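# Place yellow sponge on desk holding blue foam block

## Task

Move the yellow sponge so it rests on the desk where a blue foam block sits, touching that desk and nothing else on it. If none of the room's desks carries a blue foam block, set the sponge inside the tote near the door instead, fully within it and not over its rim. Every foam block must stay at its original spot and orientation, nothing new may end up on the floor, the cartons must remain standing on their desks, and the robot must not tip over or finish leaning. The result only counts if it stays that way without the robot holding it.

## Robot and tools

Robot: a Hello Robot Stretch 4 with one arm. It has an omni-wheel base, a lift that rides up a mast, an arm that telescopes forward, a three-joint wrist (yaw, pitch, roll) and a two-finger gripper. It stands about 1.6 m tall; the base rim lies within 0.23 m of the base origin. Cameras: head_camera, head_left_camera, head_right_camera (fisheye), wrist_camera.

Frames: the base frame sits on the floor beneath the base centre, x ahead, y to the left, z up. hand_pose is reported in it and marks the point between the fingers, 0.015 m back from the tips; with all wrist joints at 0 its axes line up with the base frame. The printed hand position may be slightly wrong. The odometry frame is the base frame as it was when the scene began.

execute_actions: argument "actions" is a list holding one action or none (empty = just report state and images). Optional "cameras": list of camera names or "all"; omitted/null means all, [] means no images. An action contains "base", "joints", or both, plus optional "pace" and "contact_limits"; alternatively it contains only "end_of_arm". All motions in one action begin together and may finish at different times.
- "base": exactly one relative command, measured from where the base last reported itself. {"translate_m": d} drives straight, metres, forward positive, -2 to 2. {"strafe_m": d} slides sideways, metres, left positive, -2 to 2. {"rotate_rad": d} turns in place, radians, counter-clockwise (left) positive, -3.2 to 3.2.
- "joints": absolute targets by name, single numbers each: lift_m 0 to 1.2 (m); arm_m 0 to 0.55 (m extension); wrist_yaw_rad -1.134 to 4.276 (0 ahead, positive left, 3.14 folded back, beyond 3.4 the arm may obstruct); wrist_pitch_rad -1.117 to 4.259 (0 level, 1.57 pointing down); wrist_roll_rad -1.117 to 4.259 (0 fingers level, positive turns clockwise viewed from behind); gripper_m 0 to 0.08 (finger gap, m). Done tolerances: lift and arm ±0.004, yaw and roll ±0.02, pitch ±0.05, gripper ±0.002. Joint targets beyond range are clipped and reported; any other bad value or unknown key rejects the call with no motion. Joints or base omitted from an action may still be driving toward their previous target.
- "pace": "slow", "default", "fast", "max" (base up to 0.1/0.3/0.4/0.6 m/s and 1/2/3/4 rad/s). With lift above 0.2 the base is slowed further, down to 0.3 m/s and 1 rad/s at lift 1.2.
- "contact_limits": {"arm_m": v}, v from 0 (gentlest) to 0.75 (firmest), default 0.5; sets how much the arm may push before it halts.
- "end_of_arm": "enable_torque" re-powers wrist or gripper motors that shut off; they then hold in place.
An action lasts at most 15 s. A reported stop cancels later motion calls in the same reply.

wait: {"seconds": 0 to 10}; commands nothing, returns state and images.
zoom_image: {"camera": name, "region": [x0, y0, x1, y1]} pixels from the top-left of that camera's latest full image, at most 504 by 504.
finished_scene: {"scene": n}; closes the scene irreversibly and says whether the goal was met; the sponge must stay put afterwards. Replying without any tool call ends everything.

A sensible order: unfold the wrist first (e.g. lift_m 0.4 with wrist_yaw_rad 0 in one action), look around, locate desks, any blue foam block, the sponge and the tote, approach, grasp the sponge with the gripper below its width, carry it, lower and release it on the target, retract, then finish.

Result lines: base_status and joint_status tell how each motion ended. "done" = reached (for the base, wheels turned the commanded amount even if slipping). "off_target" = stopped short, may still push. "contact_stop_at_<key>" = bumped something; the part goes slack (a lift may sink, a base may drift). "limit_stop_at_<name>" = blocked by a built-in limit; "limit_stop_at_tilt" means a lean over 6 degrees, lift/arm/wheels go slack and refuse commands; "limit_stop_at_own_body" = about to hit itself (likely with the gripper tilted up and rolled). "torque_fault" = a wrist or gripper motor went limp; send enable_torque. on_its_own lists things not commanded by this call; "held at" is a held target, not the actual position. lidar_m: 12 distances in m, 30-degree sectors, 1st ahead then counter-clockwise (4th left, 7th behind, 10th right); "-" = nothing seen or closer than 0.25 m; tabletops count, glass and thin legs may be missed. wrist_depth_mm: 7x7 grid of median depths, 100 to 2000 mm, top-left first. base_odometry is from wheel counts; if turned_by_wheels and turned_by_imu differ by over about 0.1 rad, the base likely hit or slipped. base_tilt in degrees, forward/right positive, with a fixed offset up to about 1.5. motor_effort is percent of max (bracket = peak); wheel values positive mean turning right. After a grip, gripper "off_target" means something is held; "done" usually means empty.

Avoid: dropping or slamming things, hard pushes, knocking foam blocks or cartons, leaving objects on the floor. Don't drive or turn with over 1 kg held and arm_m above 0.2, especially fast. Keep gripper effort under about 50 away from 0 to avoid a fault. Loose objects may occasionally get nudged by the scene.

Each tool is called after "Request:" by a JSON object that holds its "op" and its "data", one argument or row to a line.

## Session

Request:
{"op": "execute_actions", "data": {
  "actions": []
}}

Scene clock: 0.00 s.
base_odometry: x=+0.000 y=+0.000 heading=+0.000 (m, m, rad; odometry frame)
turned_by_wheels: +0.000 (rad since the last result)
turned_by_imu: +0.000 (rad since the last result)
base_tilt: forward=+0.1 right=-0.2 (deg)
lidar_m: 1.25 1.38 1.31 1.28 1.38 1.36 1.34 1.47 1.85 1.81 1.22 0.97
base_status: not commanded
joint_positions: lift_m=+0.211 arm_m=+0.002 wrist_yaw_rad=+3.044 wrist_pitch_rad=+0.019 wrist_roll_rad=+0.003 gripper_m=+0.040
joint_status: not commanded
motor_effort: lift_m=+20 arm_m=-1 wrist_yaw_rad=-2 wrist_pitch_rad=-10 wrist_roll_rad=+0 gripper_m=+2 wheel_0=-1 wheel_1=-1 wheel_2=+1 (%)
hand_pose: x=-0.0301 y=+0.1078 z=+0.3848 quat_wxyz=(+0.049, -0.009, +0.002, +0.999) (m; base frame)
wrist_depth_mm: - 139 - - - - - / - 139 1618 1661 - - - / 109 138 1983 - - - - / 133 155 - - - - - / - - - - - - - / 1397 1499 1537 1576 1661 1661 1708 / 991 - 132 1025 106 1118 1098
pictures: head_camera, head_left_camera, head_right_camera, wrist_camera
Images, in order (width x height): head_camera 420x560, head_left_camera 420x672, head_right_camera 420x672, wrist_camera 616x392.

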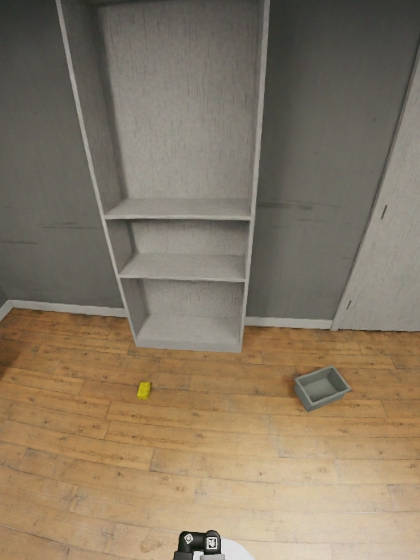

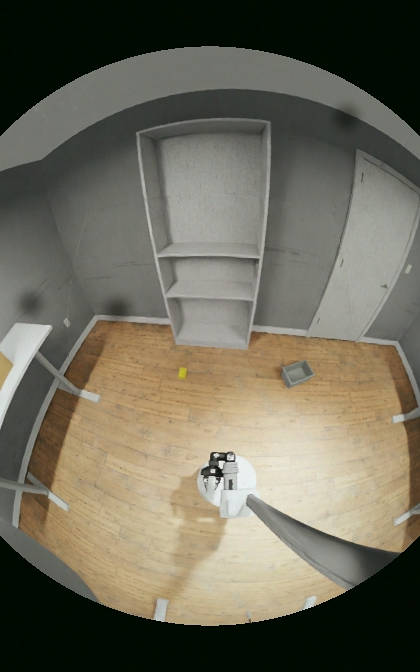

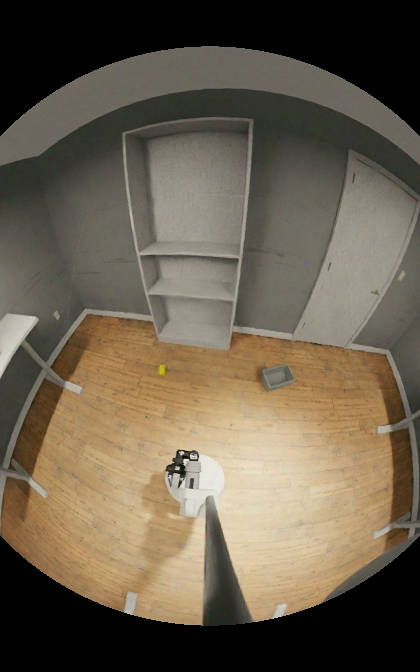

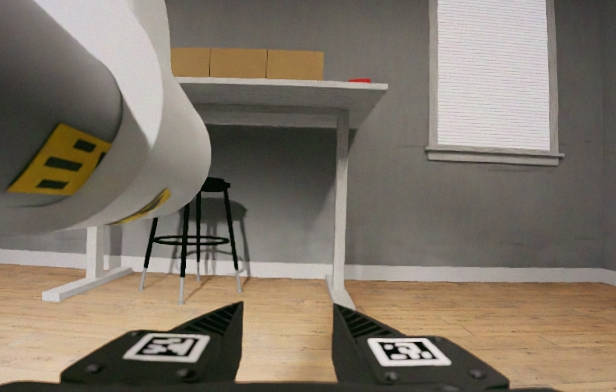

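Request:
{"op": "execute_actions", "data": {
  "actions": [
    {"base":{"strafe_m":0.47},"joints":{"lift_m":0.4,"wrist_yaw_rad":0,"gripper_m":0.08}}
  ],
  "cameras": []
}}

Request:
{"op": "execute_actions", "data": {
  "actions": [
    {"base":{"translate_m":0.3},"joints":{"wrist_pitch_rad":1.57,"arm_m":0.4}}
  ],
  "cameras": ["wrist_camera"]
}}

Scene clock: 10.77 s.
base_odometry: x=+0.000 y=+0.470 heading=+0.000 (m, m, rad; odometry frame)
turned_by_wheels: +0.000 (rad since the last result)
turned_by_imu: +0.002 (rad since the last result)
base_tilt: forward=+0.0 right=-0.2 (deg)
lidar_m: 1.32 1.78 0.81 0.80 0.88 2.10 1.38 1.40 2.31 2.29 1.33 1.35
base_status: done
joint_positions: lift_m=+0.400 arm_m=+0.002 wrist_yaw_rad=+0.000 wrist_pitch_rad=+0.019 wrist_roll_rad=+0.003 gripper_m=+0.080
joint_status: all done
motor_effort: lift_m=+24(27) arm_m=-1(1) wrist_yaw_rad=-1(9) wrist_pitch_rad=-8(10) wrist_roll_rad=+0(2) gripper_m=+1(0) wheel_0=-1(14) wheel_1=+3(12) wheel_2=+0(3) (%)
hand_pose: x=+0.3857 y=-0.0874 z=+0.5739 quat_wxyz=(+1.000, +0.002, +0.009, +0.000) (m; base frame)
wrist_depth_mm: 1576 1537 1499 1430 1397 1366 1397 / 1576 1537 1499 1430 1366 1336 1366 / 1576 1537 1499 1397 1397 1366 1397 / 1537 1537 1499 1397 1366 1397 1366 / 1537 1499 1464 1430 1397 1366 1366 / 1537 1499 1464 1397 1366 1366 1366 / - - 1308 1255 135 - 1366
pictures: none
No camera images: the call's "cameras" was empty. Leave "cameras" out to get every camera's image.

Scene clock: 13.23 s.
base_odometry: x=+0.300 y=+0.470 heading=+0.001 (m, m, rad; odometry frame)
turned_by_wheels: +0.000 (rad since the last result)
turned_by_imu: -0.001 (rad since the last result)
base_tilt: forward=+0.0 right=-0.2 (deg)
lidar_m: 1.01 1.45 0.79 0.76 0.85 1.29 1.93 1.74 2.36 2.35 1.15 1.05
base_status: done
joint_positions: lift_m=+0.400 arm_m=+0.399 wrist_yaw_rad=+0.000 wrist_pitch_rad=+1.570 wrist_roll_rad=+0.003 gripper_m=+0.080
joint_status: all done
motor_effort: lift_m=+24(24) arm_m=+4(5) wrist_yaw_rad=-4(3) wrist_pitch_rad=+0(6) wrist_roll_rad=+2(1) gripper_m=+0(0) wheel_0=+3(5) wheel_1=+3(8) wheel_2=-1(11) (%)
hand_pose: x=+0.5704 y=-0.0874 z=+0.3652 quat_wxyz=(+0.707, +0.001, +0.707, -0.001) (m; base frame)
wrist_depth_mm: 508 512 521 525 535 544 549 / 504 512 521 525 535 539 544 / 500 508 512 521 525 535 539 / 500 504 512 517 525 535 539 / 496 504 508 517 521 530 535 / 492 500 508 512 517 525 530 / - - 504 512 135 - -
pictures: wrist_camera
Images, in order (width x height): wrist_camera 616x392.

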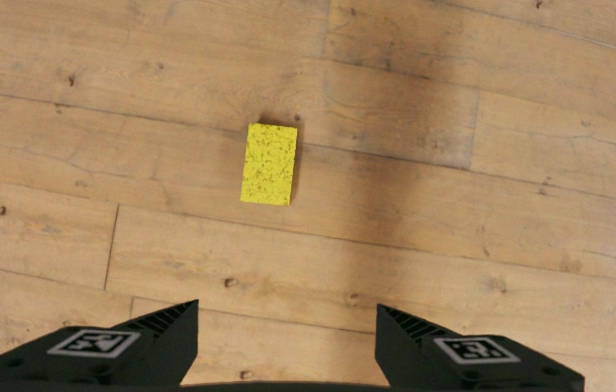

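Request:
{"op": "execute_actions", "data": {
  "actions": [
    {"base":{"strafe_m":0.03},"joints":{"wrist_roll_rad":0.09,"arm_m":0.51,"lift_m":0.12}}
  ],
  "cameras": ["wrist_camera"]
}}

Scene clock: 19.07 s.
base_odometry: x=+0.300 y=+0.500 heading=+0.001 (m, m, rad; odometry frame)
turned_by_wheels: +0.000 (rad since the last result)
turned_by_imu: +0.001 (rad since the last result)
base_tilt: forward=+0.1 right=-0.2 (deg)
lidar_m: 1.03 1.47 0.76 0.74 0.81 1.22 1.93 1.75 2.38 2.37 1.20 1.04
base_status: done
joint_positions: lift_m=+0.120 arm_m=+0.509 wrist_yaw_rad=+0.000 wrist_pitch_rad=+1.570 wrist_roll_rad=+0.090 gripper_m=+0.080
joint_status: all done
motor_effort: lift_m=+15(23) arm_m=+4(4) wrist_yaw_rad=-2(1) wrist_pitch_rad=+0(3) wrist_roll_rad=+3(3) gripper_m=+0(1) wheel_0=+1(13) wheel_1=+1(12) wheel_2=+0(1) (%)
hand_pose: x=+0.6803 y=-0.0874 z=+0.0859 quat_wxyz=(+0.707, +0.032, +0.706, -0.032) (m; base frame)
wrist_depth_mm: 231 234 236 240 243 245 249 / 229 232 236 238 241 245 247 / 229 231 234 236 240 242 245 / 227 229 232 236 238 241 243 / 226 228 229 189 236 239 242 / 225 226 187 188 235 238 241 / - - 185 187 135 - -
pictures: wrist_camera
Images, in order (width x height): wrist_camera 616x392.

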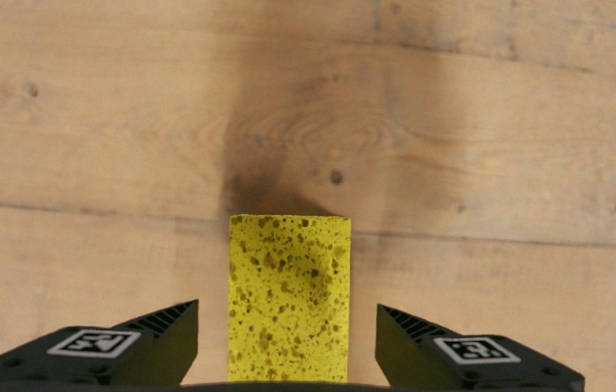

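Request:
{"op": "execute_actions", "data": {
  "actions": [
    {"joints":{"lift_m":0.06}}
  ],
  "cameras": []
}}

Request:
{"op": "execute_actions", "data": {
  "actions": [
    {"joints":{"gripper_m":0.045}}
  ],
  "cameras": []
}}

Request:
{"op": "execute_actions", "data": {
  "actions": [
    {"joints":{"lift_m":0.3,"arm_m":0.05,"wrist_roll_rad":0}}
  ],
  "cameras": []
}}

Request:
{"op": "execute_actions", "data": {
  "actions": [
    {"base":{"rotate_rad":1.42},"joints":{"lift_m":1.2,"wrist_pitch_rad":0.8}}
  ],
  "cameras": ["head_camera","head_left_camera"]
}}

Scene clock: 29.43 s.
base_odometry: x=+0.300 y=+0.500 heading=+0.001 (m, m, rad; odometry frame)
turned_by_wheels: +0.000 (rad since the last result)
turned_by_imu: +0.001 (rad since the last result)
base_tilt: forward=+0.1 right=-0.2 (deg)
lidar_m: 1.03 1.48 0.75 0.74 0.82 1.25 1.95 1.75 2.40 2.36 1.20 1.06
base_status: not commanded
joint_positions: lift_m=+0.060 arm_m=+0.509 wrist_yaw_rad=+0.000 wrist_pitch_rad=+1.570 wrist_roll_rad=+0.090 gripper_m=+0.080
joint_status: all done
motor_effort: lift_m=+15(16) arm_m=+4(4) wrist_yaw_rad=-1(1) wrist_pitch_rad=+0(0) wrist_roll_rad=+2(0) gripper_m=+0(2) wheel_0=+1(1) wheel_1=+1(1) wheel_2=+0(0) (%)
hand_pose: x=+0.6803 y=-0.0874 z=+0.0259 quat_wxyz=(+0.707, +0.032, +0.706, -0.032) (m; base frame)
wrist_depth_mm: 172 174 176 178 180 182 - / 171 173 175 177 179 181 183 / 170 172 173 176 179 180 182 / 169 171 173 175 177 180 181 / 168 170 128 129 176 178 180 / 167 168 127 128 153 177 179 / - - 127 128 128 - -
pictures: none
No camera images: the call's "cameras" was empty. Leave "cameras" out to get every camera's image.

Scene clock: 30.43 s.
base_odometry: x=+0.300 y=+0.500 heading=+0.001 (m, m, rad; odometry frame)
turned_by_wheels: +0.000 (rad since the last result)
turned_by_imu: +0.000 (rad since the last result)
base_tilt: forward=+0.0 right=-0.2 (deg)
lidar_m: 1.03 1.46 0.76 0.74 0.82 1.21 1.92 1.75 2.38 2.36 1.18 1.06
base_status: not commanded
joint_positions: lift_m=+0.060 arm_m=+0.509 wrist_yaw_rad=+0.000 wrist_pitch_rad=+1.570 wrist_roll_rad=+0.090 gripper_m=+0.060
joint_status: gripper_m off_target (ended at +0.060, target +0.045)
on_its_own: gripper_m is held at +0.055, not at your +0.045, by its contact guard: the fingers met something
motor_effort: lift_m=+15(15) arm_m=+4(4) wrist_yaw_rad=-1(3) wrist_pitch_rad=-3(2) wrist_roll_rad=+2(0) gripper_m=-38(35) wheel_0=+1(1) wheel_1=+1(1) wheel_2=+0(0) (%)
hand_pose: x=+0.6803 y=-0.0874 z=+0.0259 quat_wxyz=(+0.707, +0.032, +0.706, -0.032) (m; base frame)
wrist_depth_mm: 172 174 176 178 180 182 - / 171 173 175 177 179 182 183 / 170 172 174 176 178 180 182 / 169 171 173 175 177 179 181 / 168 170 128 129 176 178 180 / 167 169 127 129 175 178 179 / - - 126 128 116 177 -
pictures: none
No camera images: the call's "cameras" was empty. Leave "cameras" out to get every camera's image.

Scene clock: 32.87 s.
base_odometry: x=+0.300 y=+0.500 heading=+0.001 (m, m, rad; odometry frame)
turned_by_wheels: +0.000 (rad since the last result)
turned_by_imu: +0.001 (rad since the last result)
base_tilt: forward=+0.1 right=-0.2 (deg)
lidar_m: 1.01 1.45 0.76 0.74 0.80 1.22 1.96 1.74 2.41 2.35 1.19 1.05
base_status: not commanded
joint_positions: lift_m=+0.300 arm_m=+0.051 wrist_yaw_rad=+0.000 wrist_pitch_rad=+1.570 wrist_roll_rad=+0.000 gripper_m=+0.060
joint_status: all done
on_its_own: gripper_m is held at +0.055, not at your +0.045, by its contact guard: the fingers met something
motor_effort: lift_m=+25(28) arm_m=-4(1) wrist_yaw_rad=-1(1) wrist_pitch_rad=-3(4) wrist_roll_rad=-3(3) gripper_m=-35(35) wheel_0=+1(1) wheel_1=+1(1) wheel_2=+0(0) (%)
hand_pose: x=+0.2217 y=-0.0874 z=+0.2651 quat_wxyz=(+0.707, +0.000, +0.707, +0.000) (m; base frame)
wrist_depth_mm: 413 415 421 427 430 439 442 / 407 413 418 424 430 436 439 / 404 410 415 421 427 433 439 / 404 407 413 418 424 430 433 / 402 404 128 129 421 427 433 / 399 240 127 128 418 424 430 / - - 126 128 116 424 427
pictures: none
No camera images: the call's "cameras" was empty. Leave "cameras" out to get every camera's image.

Scene clock: 37.13 s.
base_odometry: x=+0.300 y=+0.500 heading=+1.420 (m, m, rad; odometry frame)
turned_by_wheels: +1.419 (rad since the last result)
turned_by_imu: +1.445 (rad since the last result)
base_tilt: forward=+0.0 right=-0.2 (deg)
lidar_m: 0.73 0.75 1.02 1.58 1.63 2.22 3.23 1.20 1.12 1.01 1.39 0.79
base_status: done
joint_positions: lift_m=+1.199 arm_m=+0.051 wrist_yaw_rad=+0.000 wrist_pitch_rad=+0.802 wrist_roll_rad=+0.000 gripper_m=+0.060
joint_status: all done
on_its_own: gripper_m is held at +0.055, not at your +0.045, by its contact guard: the fingers met something
motor_effort: lift_m=+24(26) arm_m=-4(4) wrist_yaw_rad=-4(2) wrist_pitch_rad=-7(10) wrist_roll_rad=-2(0) gripper_m=-34(36) wheel_0=-1(3) wheel_1=-6(9) wheel_2=-3(9) (%)
hand_pose: x=+0.3695 y=-0.0874 z=+1.2248 quat_wxyz=(+0.921, +0.000, +0.391, +0.000) (m; base frame)
wrist_depth_mm: 627 634 699 1160 1255 1281 1255 / 668 676 723 904 1336 1397 1397 / 683 691 707 723 768 1618 1576 / 1708 1756 647 661 1863 1808 1661 / 1661 1661 128 129 1756 1808 1708 / 1430 1464 127 129 1537 1576 1537 / - - 126 128 116 1430 1464
pictures: head_camera, head_left_camera
Images, in order (width x height): head_camera 420x560, head_left_camera 420x672.

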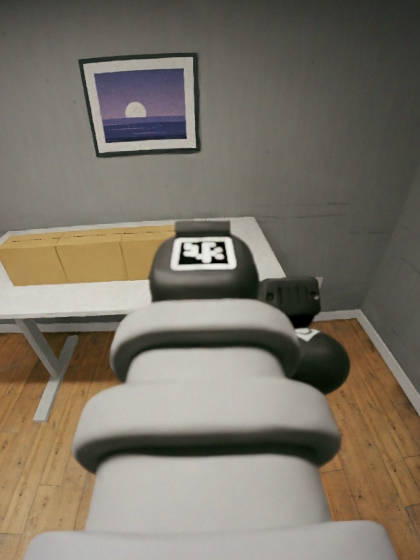

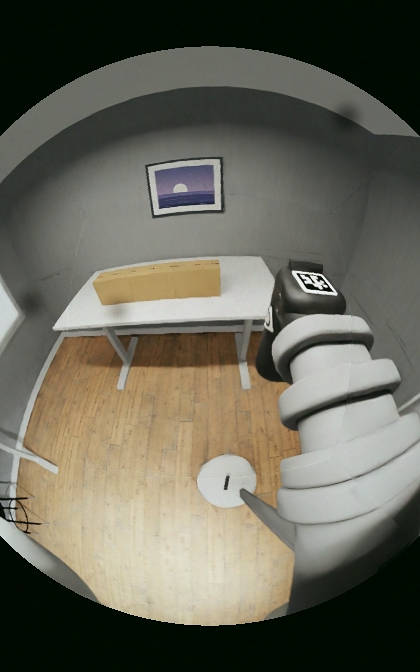

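Request:
{"op": "execute_actions", "data": {
  "actions": [
    {"base":{"translate_m":0.4},"joints":{"arm_m":0.5,"wrist_yaw_rad":1.2,"wrist_pitch_rad":0.7}}
  ],
  "cameras": ["wrist_camera"]
}}

Request:
{"op": "execute_actions", "data": {
  "actions": [
    {"joints":{"wrist_pitch_rad":1.3}}
  ],
  "cameras": ["wrist_camera"]
}}

Scene clock: 45.40 s.
base_odometry: x=+0.360 y=+0.896 heading=+1.420 (m, m, rad; odometry frame)
turned_by_wheels: +0.000 (rad since the last result)
turned_by_imu: +0.000 (rad since the last result)
base_tilt: forward=+0.1 right=-0.2 (deg)
lidar_m: 0.34 0.36 0.49 2.25 1.66 2.24 3.69 1.57 1.08 1.05 1.37 0.35
base_status: done
joint_positions: lift_m=+1.199 arm_m=+0.499 wrist_yaw_rad=+1.200 wrist_pitch_rad=+0.702 wrist_roll_rad=+0.000 gripper_m=+0.060
joint_status: all done
on_its_own: gripper_m is held at +0.055, not at your +0.045, by its contact guard: the fingers met something
motor_effort: lift_m=+24(24) arm_m=+4(6) wrist_yaw_rad=-3(5) wrist_pitch_rad=-8(13) wrist_roll_rad=-1(2) gripper_m=-36(35) wheel_0=+1(10) wheel_1=+3(9) wheel_2=+0(10) (%)
hand_pose: x=+0.8105 y=+0.1196 z=+1.2403 quat_wxyz=(+0.775, -0.194, +0.284, +0.530) (m; base frame)
wrist_depth_mm: 1921 - 1921 917 603 442 362 / 683 - 1138 976 627 459 373 / 492 831 854 866 661 480 387 / 410 668 661 699 683 496 402 / 359 559 128 129 580 517 413 / 325 480 127 128 496 508 424 / - - 126 128 116 480 430
pictures: wrist_camera
Images, in order (width x height): wrist_camera 616x392.

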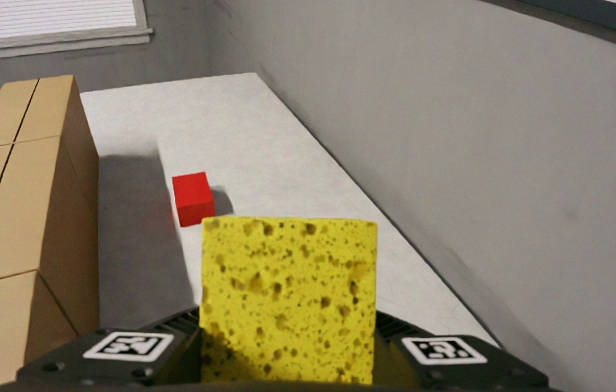

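Scene clock: 46.30 s.
base_odometry: x=+0.360 y=+0.896 heading=+1.420 (m, m, rad; odometry frame)
turned_by_wheels: +0.000 (rad since the last result)
turned_by_imu: +0.000 (rad since the last result)
base_tilt: forward=+0.1 right=-0.2 (deg)
lidar_m: 0.34 0.36 0.49 2.26 1.65 2.20 3.66 1.57 1.06 1.05 1.37 0.36
base_status: not commanded
joint_positions: lift_m=+1.199 arm_m=+0.499 wrist_yaw_rad=+1.200 wrist_pitch_rad=+1.301 wrist_roll_rad=+0.000 gripper_m=+0.060
joint_status: all done
on_its_own: gripper_m is held at +0.055, not at your +0.045, by its contact guard: the fingers met something
motor_effort: lift_m=+24(24) arm_m=+4(4) wrist_yaw_rad=-1(0) wrist_pitch_rad=-2(6) wrist_roll_rad=-2(1) gripper_m=-36(36) wheel_0=+1(1) wheel_1=+4(4) wheel_2=+0(0) (%)
hand_pose: x=+0.7722 y=+0.0212 z=+1.1727 quat_wxyz=(+0.657, -0.342, +0.500, +0.449) (m; base frame)
wrist_depth_mm: 324 455 466 473 480 484 410 / 293 430 439 445 452 466 433 / 258 407 418 421 430 436 445 / 232 384 397 402 407 415 418 / 208 336 128 129 387 394 397 / 187 266 127 129 368 375 379 / - - 126 128 116 362 364
pictures: wrist_camera
Images, in order (width x height): wrist_camera 616x392.

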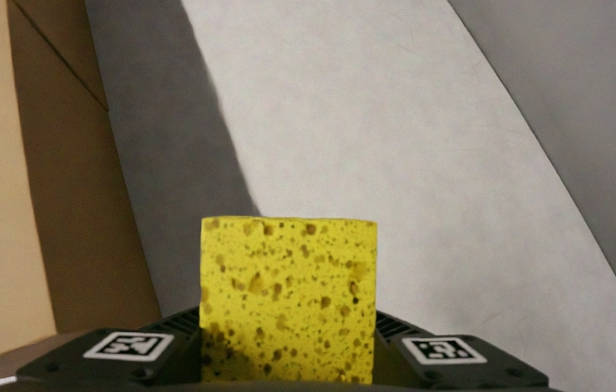

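Next: back desk.

Request:
{"op": "execute_actions", "data": {
  "actions": [
    {"base":{"translate_m":-0.65},"joints":{"arm_m":0.05,"wrist_pitch_rad":0.7}}
  ],
  "cameras": []
}}

Request:
{"op": "execute_actions", "data": {
  "actions": [
    {"base":{"rotate_rad":1.6}}
  ],
  "cameras": ["head_camera"]
}}

Scene clock: 54.80 s.
base_odometry: x=+0.262 y=+0.253 heading=+1.420 (m, m, rad; odometry frame)
turned_by_wheels: +0.000 (rad since the last result)
turned_by_imu: +0.005 (rad since the last result)
base_tilt: forward=+0.0 right=-0.2 (deg)
lidar_m: 0.98 1.03 1.40 1.55 1.62 2.29 2.94 1.01 1.04 1.02 1.08 1.03
base_status: done
joint_positions: lift_m=+1.199 arm_m=+0.051 wrist_yaw_rad=+1.200 wrist_pitch_rad=+0.703 wrist_roll_rad=+0.000 gripper_m=+0.060
joint_status: all done
on_its_own: gripper_m is held at +0.055, not at your +0.045, by its contact guard: the fingers met something
motor_effort: lift_m=+24(25) arm_m=-4(6) wrist_yaw_rad=-4(1) wrist_pitch_rad=-8(10) wrist_roll_rad=+0(2) gripper_m=-35(36) wheel_0=-3(5) wheel_1=-4(12) wheel_2=+1(12) (%)
hand_pose: x=+0.3619 y=+0.1196 z=+1.2403 quat_wxyz=(+0.775, -0.194, +0.284, +0.530) (m; base frame)
wrist_depth_mm: 1537 - - - - 1708 1366 / - - - - 1308 1008 854 / - - - - - 946 831 / - - - - - 1921 759 / 1808 1863 128 129 1863 1921 1537 / 1576 1576 127 129 1618 1708 1576 / - - 126 128 116 1499 1537
pictures: none
No camera images: the call's "cameras" was empty. Leave "cameras" out to get every camera's image.

Scene clock: 57.67 s.
base_odometry: x=+0.262 y=+0.253 heading=+3.019 (m, m, rad; odometry frame)
turned_by_wheels: +1.599 (rad since the last result)
turned_by_imu: +1.628 (rad since the last result)
base_tilt: forward=+0.1 right=-0.2 (deg)
lidar_m: 1.56 1.66 2.20 2.11 1.08 1.09 1.04 1.09 1.04 0.98 1.05 1.41
base_status: done
joint_positions: lift_m=+1.199 arm_m=+0.051 wrist_yaw_rad=+1.200 wrist_pitch_rad=+0.703 wrist_roll_rad=+0.000 gripper_m=+0.060
joint_status: not commanded
on_its_own: gripper_m is held at +0.055, not at your +0.045, by its contact guard: the fingers met something
motor_effort: lift_m=+24(25) arm_m=-4(4) wrist_yaw_rad=-1(1) wrist_pitch_rad=-11(7) wrist_roll_rad=+1(1) gripper_m=-35(36) wheel_0=-3(8) wheel_1=-5(11) wheel_2=-4(9) (%)
hand_pose: x=+0.3619 y=+0.1196 z=+1.2403 quat_wxyz=(+0.775, -0.194, +0.284, +0.530) (m; base frame)
wrist_depth_mm: - - - - - - 1397 / - - - - - - 1308 / - - - - - - - / - - - - - - 1618 / 1808 1863 128 129 1921 - 1983 / 1537 1576 127 129 1618 1661 1708 / - - 126 128 116 1499 1499
pictures: head_camera
Images, in order (width x height): head_camera 420x560.

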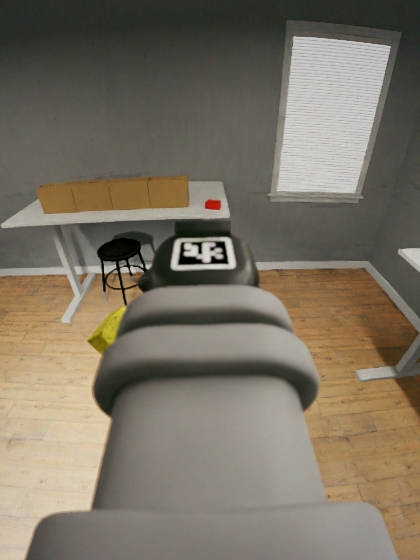

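Request:
{"op": "execute_actions", "data": {
  "actions": [
    {"base":{"translate_m":1.23},"joints":{"arm_m":0.5,"wrist_pitch_rad":0.6}}
  ],
  "cameras": ["wrist_camera"]
}}

Request:
{"op": "execute_actions", "data": {
  "actions": [
    {"joints":{"wrist_pitch_rad":1.15}}
  ],
  "cameras": ["wrist_camera","head_camera"]
}}

Scene clock: 68.20 s.
base_odometry: x=-0.959 y=+0.403 heading=+3.019 (m, m, rad; odometry frame)
turned_by_wheels: +0.000 (rad since the last result)
turned_by_imu: -0.004 (rad since the last result)
base_tilt: forward=+0.0 right=-0.2 (deg)
lidar_m: 0.34 0.35 0.51 2.09 2.19 2.07 2.31 1.41 1.01 0.98 1.58 0.36
base_status: done
joint_positions: lift_m=+1.199 arm_m=+0.499 wrist_yaw_rad=+1.200 wrist_pitch_rad=+0.603 wrist_roll_rad=+0.000 gripper_m=+0.060
joint_status: all done
on_its_own: gripper_m is held at +0.055, not at your +0.045, by its contact guard: the fingers met something
motor_effort: lift_m=+24(25) arm_m=+4(4) wrist_yaw_rad=-3(2) wrist_pitch_rad=-8(11) wrist_roll_rad=+1(1) gripper_m=-33(34) wheel_0=+1(6) wheel_1=+4(9) wheel_2=+0(13) (%)
hand_pose: x=+0.8151 y=+0.1316 z=+1.2572 quat_wxyz=(+0.788, -0.168, +0.245, +0.539) (m; base frame)
wrist_depth_mm: - - - 931 597 439 359 / 866 - 1983 991 621 452 366 / 634 1025 1060 991 654 466 377 / 530 788 809 820 683 484 387 / 484 634 128 129 627 500 397 / 452 535 127 129 544 512 404 / - - 126 128 115 455 404
pictures: wrist_camera
Images, in order (width x height): wrist_camera 616x392.

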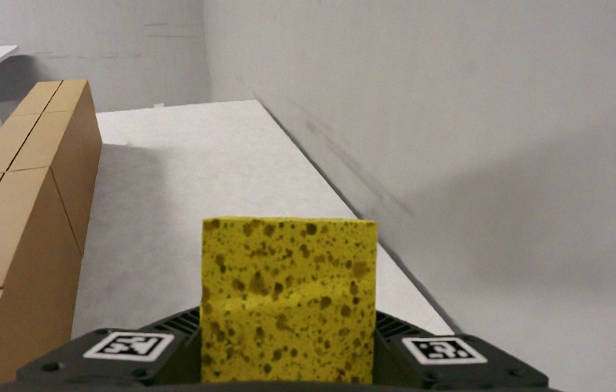

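Scene clock: 69.07 s.
base_odometry: x=-0.959 y=+0.403 heading=+3.019 (m, m, rad; odometry frame)
turned_by_wheels: +0.000 (rad since the last result)
turned_by_imu: +0.000 (rad since the last result)
base_tilt: forward=+0.1 right=-0.2 (deg)
lidar_m: 0.31 0.36 0.52 2.07 2.18 2.04 2.31 1.42 1.03 0.99 1.58 0.35
base_status: not commanded
joint_positions: lift_m=+1.199 arm_m=+0.499 wrist_yaw_rad=+1.200 wrist_pitch_rad=+1.151 wrist_roll_rad=+0.000 gripper_m=+0.060
joint_status: all done
on_its_own: gripper_m is held at +0.055, not at your +0.045, by its contact guard: the fingers met something
motor_effort: lift_m=+24(24) arm_m=+4(4) wrist_yaw_rad=-3(2) wrist_pitch_rad=-5(11) wrist_roll_rad=+0(2) gripper_m=-35(36) wheel_0=+1(1) wheel_1=+4(4) wheel_2=+0(0) (%)
hand_pose: x=+0.7830 y=+0.0491 z=+1.1835 quat_wxyz=(+0.692, -0.307, +0.449, +0.474) (m; base frame)
wrist_depth_mm: 469 549 559 569 585 484 387 / 427 500 508 517 530 517 404 / 382 462 469 477 484 496 427 / 349 427 436 442 445 455 452 / 315 397 128 129 413 421 436 / 287 370 127 129 384 392 394 / - - 126 128 116 373 373
pictures: head_camera, wrist_camera
Images, in order (width x height): head_camera 420x560, wrist_camera 616x392.

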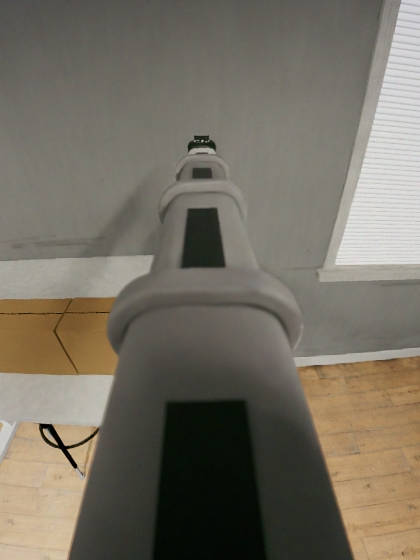

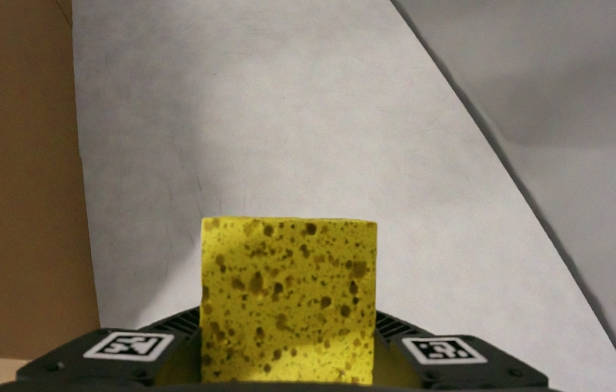

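Request:
{"op": "execute_actions", "data": {
  "actions": [
    {"base":{"translate_m":-0.5},"joints":{"arm_m":0.05,"wrist_pitch_rad":0.65}}
  ],
  "cameras": []
}}

Request:
{"op": "execute_actions", "data": {
  "actions": [
    {"base":{"rotate_rad":1.53}}
  ],
  "cameras": ["head_camera"]
}}

Scene clock: 79.13 s.
base_odometry: x=-0.463 y=+0.342 heading=+3.019 (m, m, rad; odometry frame)
turned_by_wheels: +0.000 (rad since the last result)
turned_by_imu: +0.004 (rad since the last result)
base_tilt: forward=+0.1 right=-0.2 (deg)
lidar_m: 0.82 0.89 1.21 2.08 2.20 1.57 1.78 1.45 1.04 0.98 1.03 1.70
base_status: done
joint_positions: lift_m=+1.199 arm_m=+0.051 wrist_yaw_rad=+1.200 wrist_pitch_rad=+0.653 wrist_roll_rad=+0.000 gripper_m=+0.060
joint_status: all done
on_its_own: gripper_m is held at +0.055, not at your +0.045, by its contact guard: the fingers met something
motor_effort: lift_m=+24(25) arm_m=-4(3) wrist_yaw_rad=+1(2) wrist_pitch_rad=-7(13) wrist_roll_rad=+0(0) gripper_m=-38(36) wheel_0=-1(8) wheel_1=-5(8) wheel_2=+0(13) (%)
hand_pose: x=+0.3643 y=+0.1258 z=+1.2486 quat_wxyz=(+0.782, -0.181, +0.265, +0.535) (m; base frame)
wrist_depth_mm: 1756 - - - - 1537 1255 / - - - - 1098 917 1281 / - - - - 1042 820 683 / - - - - - 778 676 / 1921 1921 128 129 1281 1182 640 / 1618 1661 127 128 1397 1708 991 / - - 126 128 116 1576 1430
pictures: none
No camera images: the call's "cameras" was empty. Leave "cameras" out to get every camera's image.

Scene clock: 81.93 s.
base_odometry: x=-0.463 y=+0.342 heading=-1.735 (m, m, rad; odometry frame)
turned_by_wheels: +1.529 (rad since the last result)
turned_by_imu: +1.557 (rad since the last result)
base_tilt: forward=+0.1 right=-0.2 (deg)
lidar_m: 2.09 2.18 1.56 1.76 1.82 1.03 0.99 1.04 1.70 0.83 0.87 1.19
base_status: done
joint_positions: lift_m=+1.199 arm_m=+0.051 wrist_yaw_rad=+1.200 wrist_pitch_rad=+0.653 wrist_roll_rad=+0.000 gripper_m=+0.060
joint_status: not commanded
on_its_own: gripper_m is held at +0.055, not at your +0.045, by its contact guard: the fingers met something
motor_effort: lift_m=+24(24) arm_m=-4(4) wrist_yaw_rad=-3(3) wrist_pitch_rad=-9(9) wrist_roll_rad=+0(2) gripper_m=-34(37) wheel_0=-4(9) wheel_1=-5(9) wheel_2=-3(12) (%)
hand_pose: x=+0.3643 y=+0.1258 z=+1.2486 quat_wxyz=(+0.782, -0.181, +0.265, +0.535) (m; base frame)
wrist_depth_mm: 1537 1708 1983 - - - - / 1756 1863 - - - - - / 1863 - - - - - - / 1983 - - - - - - / 1863 1983 128 129 1983 - - / 1618 1661 127 128 1661 1756 1756 / - - 126 128 116 1537 1537
pictures: head_camera
Images, in order (width x height): head_camera 420x560.

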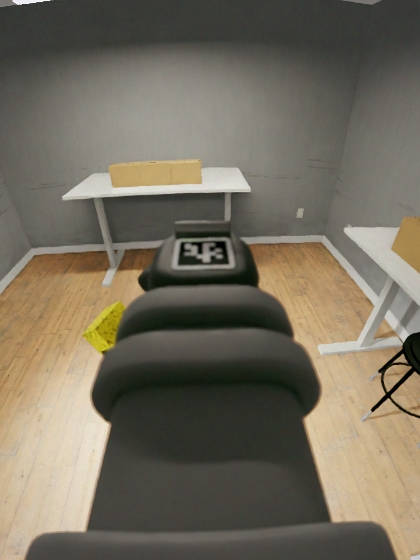

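Request:
{"op": "execute_actions", "data": {
  "actions": [
    {"base":{"translate_m":1.76},"joints":{"arm_m":0.5}}
  ],
  "cameras": ["wrist_camera"]
}}

Request:
{"op": "execute_actions", "data": {
  "actions": [
    {"joints":{"wrist_pitch_rad":1.2}}
  ],
  "cameras": ["wrist_camera","head_camera"]
}}

Scene clock: 93.30 s.
base_odometry: x=-0.750 y=-1.394 heading=-1.735 (m, m, rad; odometry frame)
turned_by_wheels: +0.000 (rad since the last result)
turned_by_imu: -0.006 (rad since the last result)
base_tilt: forward=+0.1 right=-0.2 (deg)
lidar_m: 0.33 0.34 0.47 2.09 1.71 2.61 3.66 1.19 0.86 1.34 0.50 0.35
base_status: done
joint_positions: lift_m=+1.199 arm_m=+0.499 wrist_yaw_rad=+1.200 wrist_pitch_rad=+0.653 wrist_roll_rad=+0.000 gripper_m=+0.060
joint_status: all done
on_its_own: gripper_m is held at +0.055, not at your +0.045, by its contact guard: the fingers met something
motor_effort: lift_m=+25(25) arm_m=+4(5) wrist_yaw_rad=+0(0) wrist_pitch_rad=-7(8) wrist_roll_rad=+0(3) gripper_m=-35(35) wheel_0=+2(10) wheel_1=+3(7) wheel_2=+1(13) (%)
hand_pose: x=+0.8129 y=+0.1258 z=+1.2486 quat_wxyz=(+0.782, -0.181, +0.265, +0.535) (m; base frame)
wrist_depth_mm: 1708 1863 1756 904 603 449 368 / 1808 1983 1808 976 634 466 382 / 585 931 960 917 668 480 394 / 512 723 741 759 699 504 407 / 462 574 128 129 627 521 421 / 421 508 127 128 521 525 433 / - - 126 128 116 484 436
pictures: wrist_camera
Images, in order (width x height): wrist_camera 616x392.

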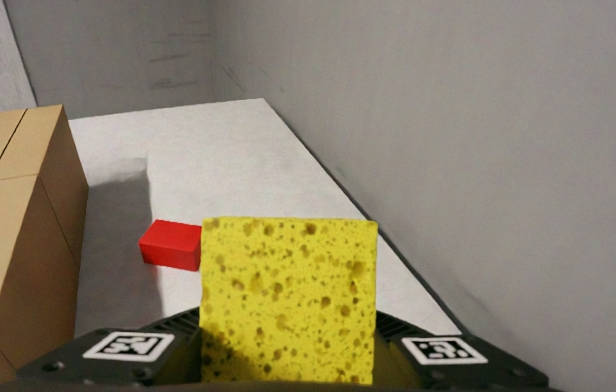

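Scene clock: 94.20 s.
base_odometry: x=-0.750 y=-1.394 heading=-1.735 (m, m, rad; odometry frame)
turned_by_wheels: +0.000 (rad since the last result)
turned_by_imu: +0.000 (rad since the last result)
base_tilt: forward=+0.1 right=-0.2 (deg)
lidar_m: 0.31 0.35 0.45 2.08 1.69 2.60 3.67 1.17 0.89 1.33 0.54 0.36
base_status: not commanded
joint_positions: lift_m=+1.199 arm_m=+0.499 wrist_yaw_rad=+1.200 wrist_pitch_rad=+1.201 wrist_roll_rad=+0.000 gripper_m=+0.060
joint_status: all done
on_its_own: gripper_m is held at +0.055, not at your +0.045, by its contact guard: the fingers met something
motor_effort: lift_m=+24(24) arm_m=+4(4) wrist_yaw_rad=+0(2) wrist_pitch_rad=-3(9) wrist_roll_rad=+0(1) gripper_m=-35(35) wheel_0=+2(2) wheel_1=+3(3) wheel_2=+1(1) (%)
hand_pose: x=+0.7795 y=+0.0400 z=+1.1794 quat_wxyz=(+0.681, -0.319, +0.466, +0.466) (m; base frame)
wrist_depth_mm: 445 508 517 530 539 508 407 / 402 477 484 488 496 512 430 / 362 442 449 455 462 484 459 / 319 413 421 427 433 439 480 / 289 384 128 129 399 410 418 / 262 362 127 128 375 384 389 / - - 126 128 115 368 368
pictures: head_camera, wrist_camera
Images, in order (width x height): head_camera 420x560, wrist_camera 616x392.

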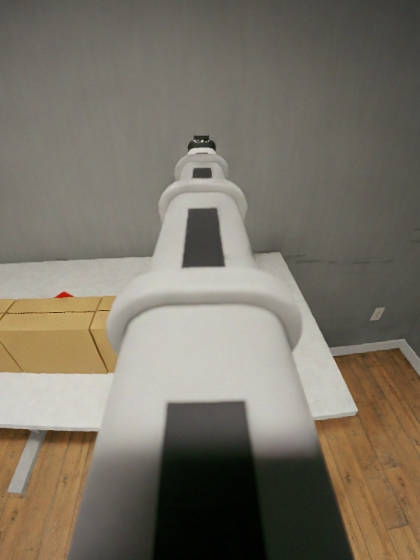

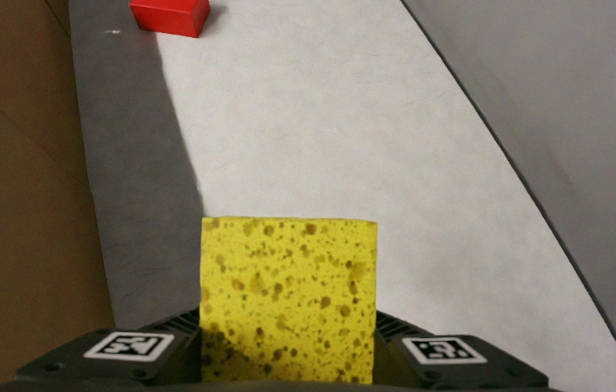

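Request:
{"op": "execute_actions", "data": {
  "actions": [
    {"base":{"translate_m":-0.4},"joints":{"arm_m":0.05}}
  ],
  "cameras": []
}}

Request:
{"op": "execute_actions", "data": {
  "actions": [
    {"base":{"rotate_rad":1.92},"joints":{"wrist_yaw_rad":0,"wrist_pitch_rad":1.57}}
  ],
  "cameras": []
}}

Request:
{"op": "execute_actions", "data": {
  "actions": [
    {"base":{"translate_m":0.8},"joints":{"lift_m":0.5,"arm_m":0.3}}
  ],
  "cameras": ["head_camera","wrist_camera"]
}}

Scene clock: 106.43 s.
base_odometry: x=-0.685 y=-1.000 heading=-1.735 (m, m, rad; odometry frame)
turned_by_wheels: +0.000 (rad since the last result)
turned_by_imu: +0.003 (rad since the last result)
base_tilt: forward=+0.1 right=-0.2 (deg)
lidar_m: 0.70 0.76 1.03 1.51 1.49 2.54 3.21 1.18 0.84 0.78 1.60 0.76
base_status: done
joint_positions: lift_m=+1.199 arm_m=+0.051 wrist_yaw_rad=+1.200 wrist_pitch_rad=+1.201 wrist_roll_rad=+0.000 gripper_m=+0.060
joint_status: all done
on_its_own: gripper_m is held at +0.055, not at your +0.045, by its contact guard: the fingers met something
motor_effort: lift_m=+24(24) arm_m=-4(7) wrist_yaw_rad=-2(2) wrist_pitch_rad=-5(6) wrist_roll_rad=-1(0) gripper_m=-35(35) wheel_0=-1(7) wheel_1=-5(11) wheel_2=+1(14) (%)
hand_pose: x=+0.3310 y=+0.0399 z=+1.1794 quat_wxyz=(+0.681, -0.319, +0.466, +0.466) (m; base frame)
wrist_depth_mm: 1756 1808 1808 1863 1863 574 564 / 1618 1708 1708 1708 1708 1661 525 / 1537 1537 1576 1576 1576 1618 500 / 1430 1430 1499 1499 1537 1537 1499 / 1336 1366 128 129 1397 1430 1464 / 1255 1281 127 128 1336 1336 1336 / - - 126 128 116 1229 1255
pictures: none
No camera images: the call's "cameras" was empty. Leave "cameras" out to get every camera's image.

Scene clock: 109.63 s.
base_odometry: x=-0.684 y=-1.000 heading=+0.184 (m, m, rad; odometry frame)
turned_by_wheels: +1.919 (rad since the last result)
turned_by_imu: +1.954 (rad since the last result)
base_tilt: forward=+0.0 right=-0.3 (deg)
lidar_m: 1.51 2.18 2.36 1.53 0.89 0.79 1.57 0.83 0.73 0.73 0.90 2.10
base_status: done
joint_positions: lift_m=+1.199 arm_m=+0.051 wrist_yaw_rad=+0.000 wrist_pitch_rad=+1.570 wrist_roll_rad=+0.000 gripper_m=+0.060
joint_status: all done
on_its_own: gripper_m is held at +0.055, not at your +0.045, by its contact guard: the fingers met something
motor_effort: lift_m=+25(24) arm_m=-4(4) wrist_yaw_rad=-3(8) wrist_pitch_rad=-2(2) wrist_roll_rad=+1(0) gripper_m=-34(36) wheel_0=-4(6) wheel_1=-5(11) wheel_2=-3(7) (%)
hand_pose: x=+0.2218 y=-0.0874 z=+1.1650 quat_wxyz=(+0.707, +0.000, +0.707, +0.000) (m; base frame)
wrist_depth_mm: 1336 1308 1336 1366 1366 1397 1430 / 1308 1336 1366 1366 1366 1397 1366 / 1308 1308 1336 1366 1366 1397 1397 / 1281 1336 1308 1336 1366 1366 1397 / 1281 1308 128 129 1366 1366 1366 / 1281 1281 127 128 1336 1366 1397 / - - 126 128 116 1366 1366
pictures: none
No camera images: the call's "cameras" was empty. Leave "cameras" out to get every camera's image.

Scene clock: 113.80 s.
base_odometry: x=+0.102 y=-0.853 heading=+0.184 (m, m, rad; odometry frame)
turned_by_wheels: +0.000 (rad since the last result)
turned_by_imu: -0.003 (rad since the last result)
base_tilt: forward=+0.1 right=-0.2 (deg)
lidar_m: 0.73 1.31 2.12 2.12 1.78 1.55 1.90 1.13 0.98 1.00 1.50 1.32
base_status: done
joint_positions: lift_m=+0.500 arm_m=+0.299 wrist_yaw_rad=+0.000 wrist_pitch_rad=+1.570 wrist_roll_rad=+0.000 gripper_m=+0.060
joint_status: all done
on_its_own: gripper_m is held at +0.055, not at your +0.045, by its contact guard: the fingers met something
motor_effort: lift_m=+15(24) arm_m=+4(5) wrist_yaw_rad=-2(2) wrist_pitch_rad=-2(3) wrist_roll_rad=+0(1) gripper_m=-36(36) wheel_0=+2(5) wheel_1=+3(8) wheel_2=-2(12) (%)
hand_pose: x=+0.4703 y=-0.0874 z=+0.4659 quat_wxyz=(+0.707, +0.000, +0.707, +0.000) (m; base frame)
wrist_depth_mm: 615 615 621 627 640 654 661 / 609 615 615 627 640 647 661 / 603 609 615 627 634 640 647 / 597 609 615 621 627 640 647 / 597 603 128 129 627 634 640 / 591 597 127 128 621 627 640 / - - 126 128 116 634 634
pictures: head_camera, wrist_camera
Images, in order (width x height): head_camera 420x560, wrist_camera 616x392.

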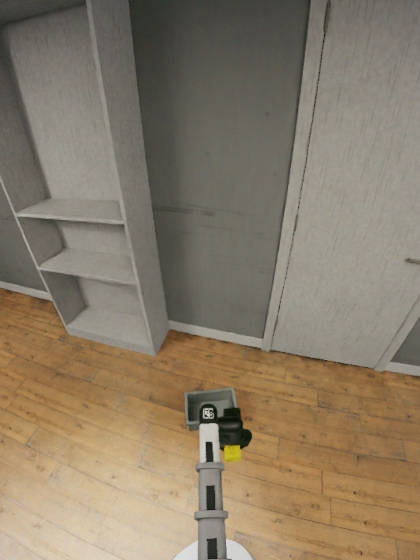

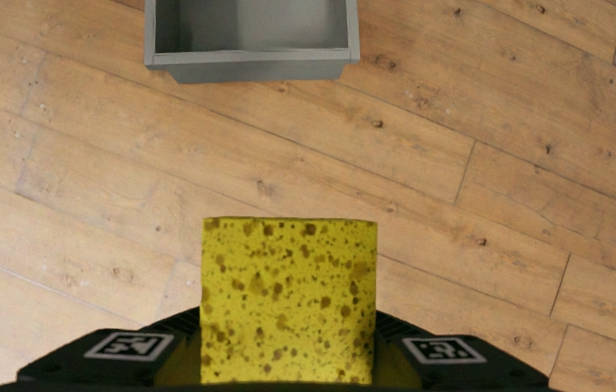

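Request:
{"op": "execute_actions", "data": {
  "actions": [
    {"base":{"strafe_m":0.08},"joints":{"arm_m":0.5,"wrist_roll_rad":1.57}}
  ],
  "cameras": []
}}

Request:
{"op": "execute_actions", "data": {
  "actions": [
    {"base":{"translate_m":0.155},"joints":{"lift_m":0.3}}
  ],
  "cameras": ["head_camera","wrist_camera"]
}}

Scene clock: 121.10 s.
base_odometry: x=+0.087 y=-0.775 heading=+0.184 (m, m, rad; odometry frame)
turned_by_wheels: +0.000 (rad since the last result)
turned_by_imu: +0.001 (rad since the last result)
base_tilt: forward=+0.0 right=-0.2 (deg)
lidar_m: 0.72 1.33 2.03 2.04 1.73 1.52 1.56 1.21 1.06 1.05 1.54 0.76
base_status: done
joint_positions: lift_m=+0.500 arm_m=+0.499 wrist_yaw_rad=+0.000 wrist_pitch_rad=+1.570 wrist_roll_rad=+1.570 gripper_m=+0.060
joint_status: all done
on_its_own: gripper_m is held at +0.055, not at your +0.045, by its contact guard: the fingers met something
motor_effort: lift_m=+15(15) arm_m=+4(5) wrist_yaw_rad=-4(1) wrist_pitch_rad=+0(4) wrist_roll_rad=+2(7) gripper_m=-35(35) wheel_0=-1(8) wheel_1=+2(12) wheel_2=+0(3) (%)
hand_pose: x=+0.6703 y=-0.0874 z=+0.4659 quat_wxyz=(+0.501, +0.500, +0.500, -0.499) (m; base frame)
wrist_depth_mm: 609 615 615 627 634 640 647 / 603 615 621 621 627 640 640 / 603 549 615 621 627 627 640 / 603 597 609 615 621 627 647 / 597 580 128 129 627 634 640 / 597 530 127 128 621 627 634 / - - 126 128 116 627 634
pictures: none
No camera images: the call's "cameras" was empty. Leave "cameras" out to get every camera's image.

Scene clock: 123.00 s.
base_odometry: x=+0.239 y=-0.746 heading=+0.185 (m, m, rad; odometry frame)
turned_by_wheels: +0.000 (rad since the last result)
turned_by_imu: +0.000 (rad since the last result)
base_tilt: forward=+0.0 right=-0.1 (deg)
lidar_m: 0.56 1.11 1.99 1.97 1.95 1.66 2.03 1.25 1.10 1.14 1.41 0.61
base_status: done
joint_positions: lift_m=+0.300 arm_m=+0.499 wrist_yaw_rad=+0.000 wrist_pitch_rad=+1.570 wrist_roll_rad=+1.570 gripper_m=+0.060
joint_status: all done
on_its_own: gripper_m is held at +0.055, not at your +0.045, by its contact guard: the fingers met something
motor_effort: lift_m=+16(16) arm_m=+4(4) wrist_yaw_rad=-1(3) wrist_pitch_rad=-1(0) wrist_roll_rad=+0(2) gripper_m=-37(35) wheel_0=+1(4) wheel_1=+4(9) wheel_2=-1(11) (%)
hand_pose: x=+0.6703 y=-0.0874 z=+0.2659 quat_wxyz=(+0.501, +0.500, +0.500, -0.499) (m; base frame)
wrist_depth_mm: 407 413 415 418 424 430 436 / 410 410 314 325 427 427 430 / 407 410 382 413 377 427 427 / 404 407 375 413 387 424 430 / 404 407 128 129 298 424 427 / 402 402 127 128 296 424 424 / - - 126 128 116 421 424
pictures: head_camera, wrist_camera
Images, in order (width x height): head_camera 420x560, wrist_camera 616x392.

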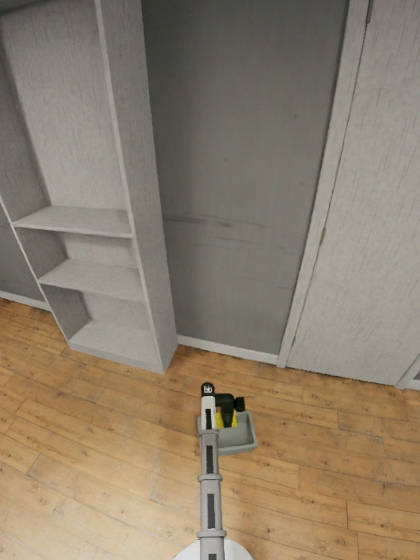

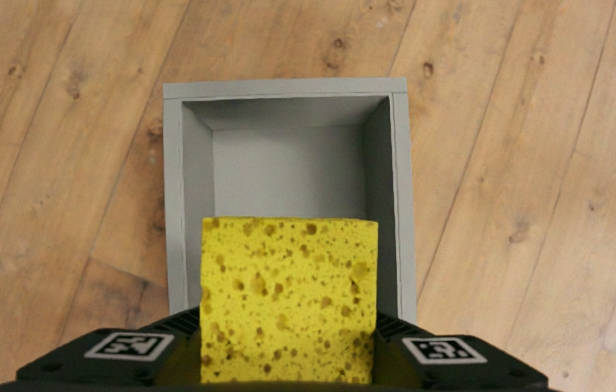

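Well aligned.

Request:
{"op": "execute_actions", "data": {
  "actions": [
    {"joints":{"lift_m":0.068},"pace":"slow"}
  ],
  "cameras": []
}}

Request:
{"op": "execute_actions", "data": {
  "actions": [
    {"joints":{"gripper_m":0.075}}
  ],
  "cameras": []
}}

Request:
{"op": "execute_actions", "data": {
  "actions": [
    {"joints":{"lift_m":0.32}}
  ],
  "cameras": ["wrist_camera"]
}}

Scene clock: 132.40 s.
base_odometry: x=+0.239 y=-0.746 heading=+0.185 (m, m, rad; odometry frame)
turned_by_wheels: +0.000 (rad since the last result)
turned_by_imu: +0.001 (rad since the last result)
base_tilt: forward=+0.1 right=-0.2 (deg)
lidar_m: 0.55 1.15 1.98 1.99 1.92 1.66 2.03 1.27 1.13 1.12 1.41 0.59
base_status: not commanded
joint_positions: lift_m=+0.068 arm_m=+0.499 wrist_yaw_rad=+0.000 wrist_pitch_rad=+1.570 wrist_roll_rad=+1.570 gripper_m=+0.060
joint_status: all done
on_its_own: gripper_m is held at +0.055, not at your +0.045, by its contact guard: the fingers met something
motor_effort: lift_m=+15(14) arm_m=+4(4) wrist_yaw_rad=-3(1) wrist_pitch_rad=+1(0) wrist_roll_rad=+0(0) gripper_m=-36(37) wheel_0=+2(1) wheel_1=+4(4) wheel_2=-1(1) (%)
hand_pose: x=+0.6703 y=-0.0874 z=+0.0340 quat_wxyz=(+0.501, +0.500, +0.500, -0.499) (m; base frame)
wrist_depth_mm: 129 168 177 180 181 147 - / 130 176 179 180 182 150 - / 129 176 178 180 181 153 - / 129 176 177 179 181 155 - / 127 175 128 129 180 156 - / 125 173 127 129 179 157 - / - - 126 128 116 129 -
pictures: none
No camera images: the call's "cameras" was empty. Leave "cameras" out to get every camera's image.

Scene clock: 133.23 s.
base_odometry: x=+0.239 y=-0.746 heading=+0.185 (m, m, rad; odometry frame)
turned_by_wheels: +0.000 (rad since the last result)
turned_by_imu: +0.000 (rad since the last result)
base_tilt: forward=+0.1 right=-0.2 (deg)
lidar_m: 0.57 1.15 1.99 1.99 1.89 1.69 2.03 1.26 1.10 1.11 1.40 0.57
base_status: not commanded
joint_positions: lift_m=+0.068 arm_m=+0.499 wrist_yaw_rad=+0.000 wrist_pitch_rad=+1.570 wrist_roll_rad=+1.570 gripper_m=+0.075
joint_status: all done
motor_effort: lift_m=+14(14) arm_m=+4(4) wrist_yaw_rad=-1(3) wrist_pitch_rad=+0(3) wrist_roll_rad=+2(1) gripper_m=+1(38) wheel_0=+2(2) wheel_1=+4(4) wheel_2=-1(1) (%)
hand_pose: x=+0.6703 y=-0.0874 z=+0.0340 quat_wxyz=(+0.501, +0.500, +0.500, -0.499) (m; base frame)
wrist_depth_mm: 129 168 177 180 181 147 - / 130 177 179 180 182 150 - / 129 176 178 180 181 153 - / 129 176 177 179 181 155 - / 127 175 132 133 180 156 - / 124 163 132 133 150 157 - / - - 131 133 126 - -
pictures: none
No camera images: the call's "cameras" was empty. Leave "cameras" out to get every camera's image.

Scene clock: 135.33 s.
base_odometry: x=+0.239 y=-0.746 heading=+0.185 (m, m, rad; odometry frame)
turned_by_wheels: +0.000 (rad since the last result)
turned_by_imu: +0.000 (rad since the last result)
base_tilt: forward=+0.0 right=-0.2 (deg)
lidar_m: 0.56 1.15 1.98 2.00 1.95 1.66 2.01 1.28 1.09 1.11 1.39 0.59
base_status: not commanded
joint_positions: lift_m=+0.320 arm_m=+0.499 wrist_yaw_rad=+0.000 wrist_pitch_rad=+1.570 wrist_roll_rad=+1.570 gripper_m=+0.075
joint_status: all done
motor_effort: lift_m=+25(28) arm_m=+4(4) wrist_yaw_rad=-4(2) wrist_pitch_rad=+0(2) wrist_roll_rad=+1(0) gripper_m=+2(2) wheel_0=+2(2) wheel_1=+4(4) wheel_2=-1(1) (%)
hand_pose: x=+0.6703 y=-0.0874 z=+0.2851 quat_wxyz=(+0.501, +0.500, +0.500, -0.499) (m; base frame)
wrist_depth_mm: 427 433 436 442 445 449 455 / 427 430 433 439 442 449 452 / 427 427 382 433 433 449 449 / 424 427 433 430 436 445 449 / 421 424 427 387 433 445 445 / 421 424 410 430 343 442 445 / - - 389 421 126 - 445
pictures: wrist_camera
Images, in order (width x height): wrist_camera 616x392.

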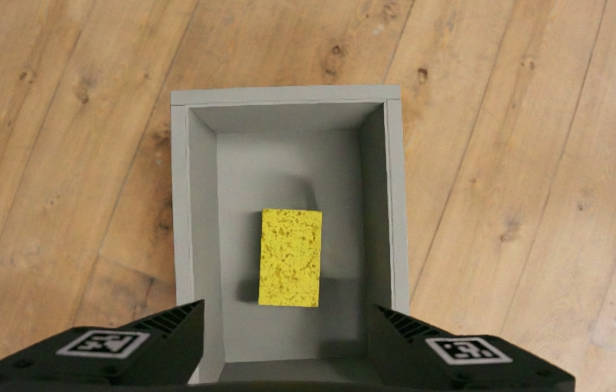

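Request:
{"op": "finished_scene", "data": {
  "scene": 2
}}

The scene is finished: the task was done.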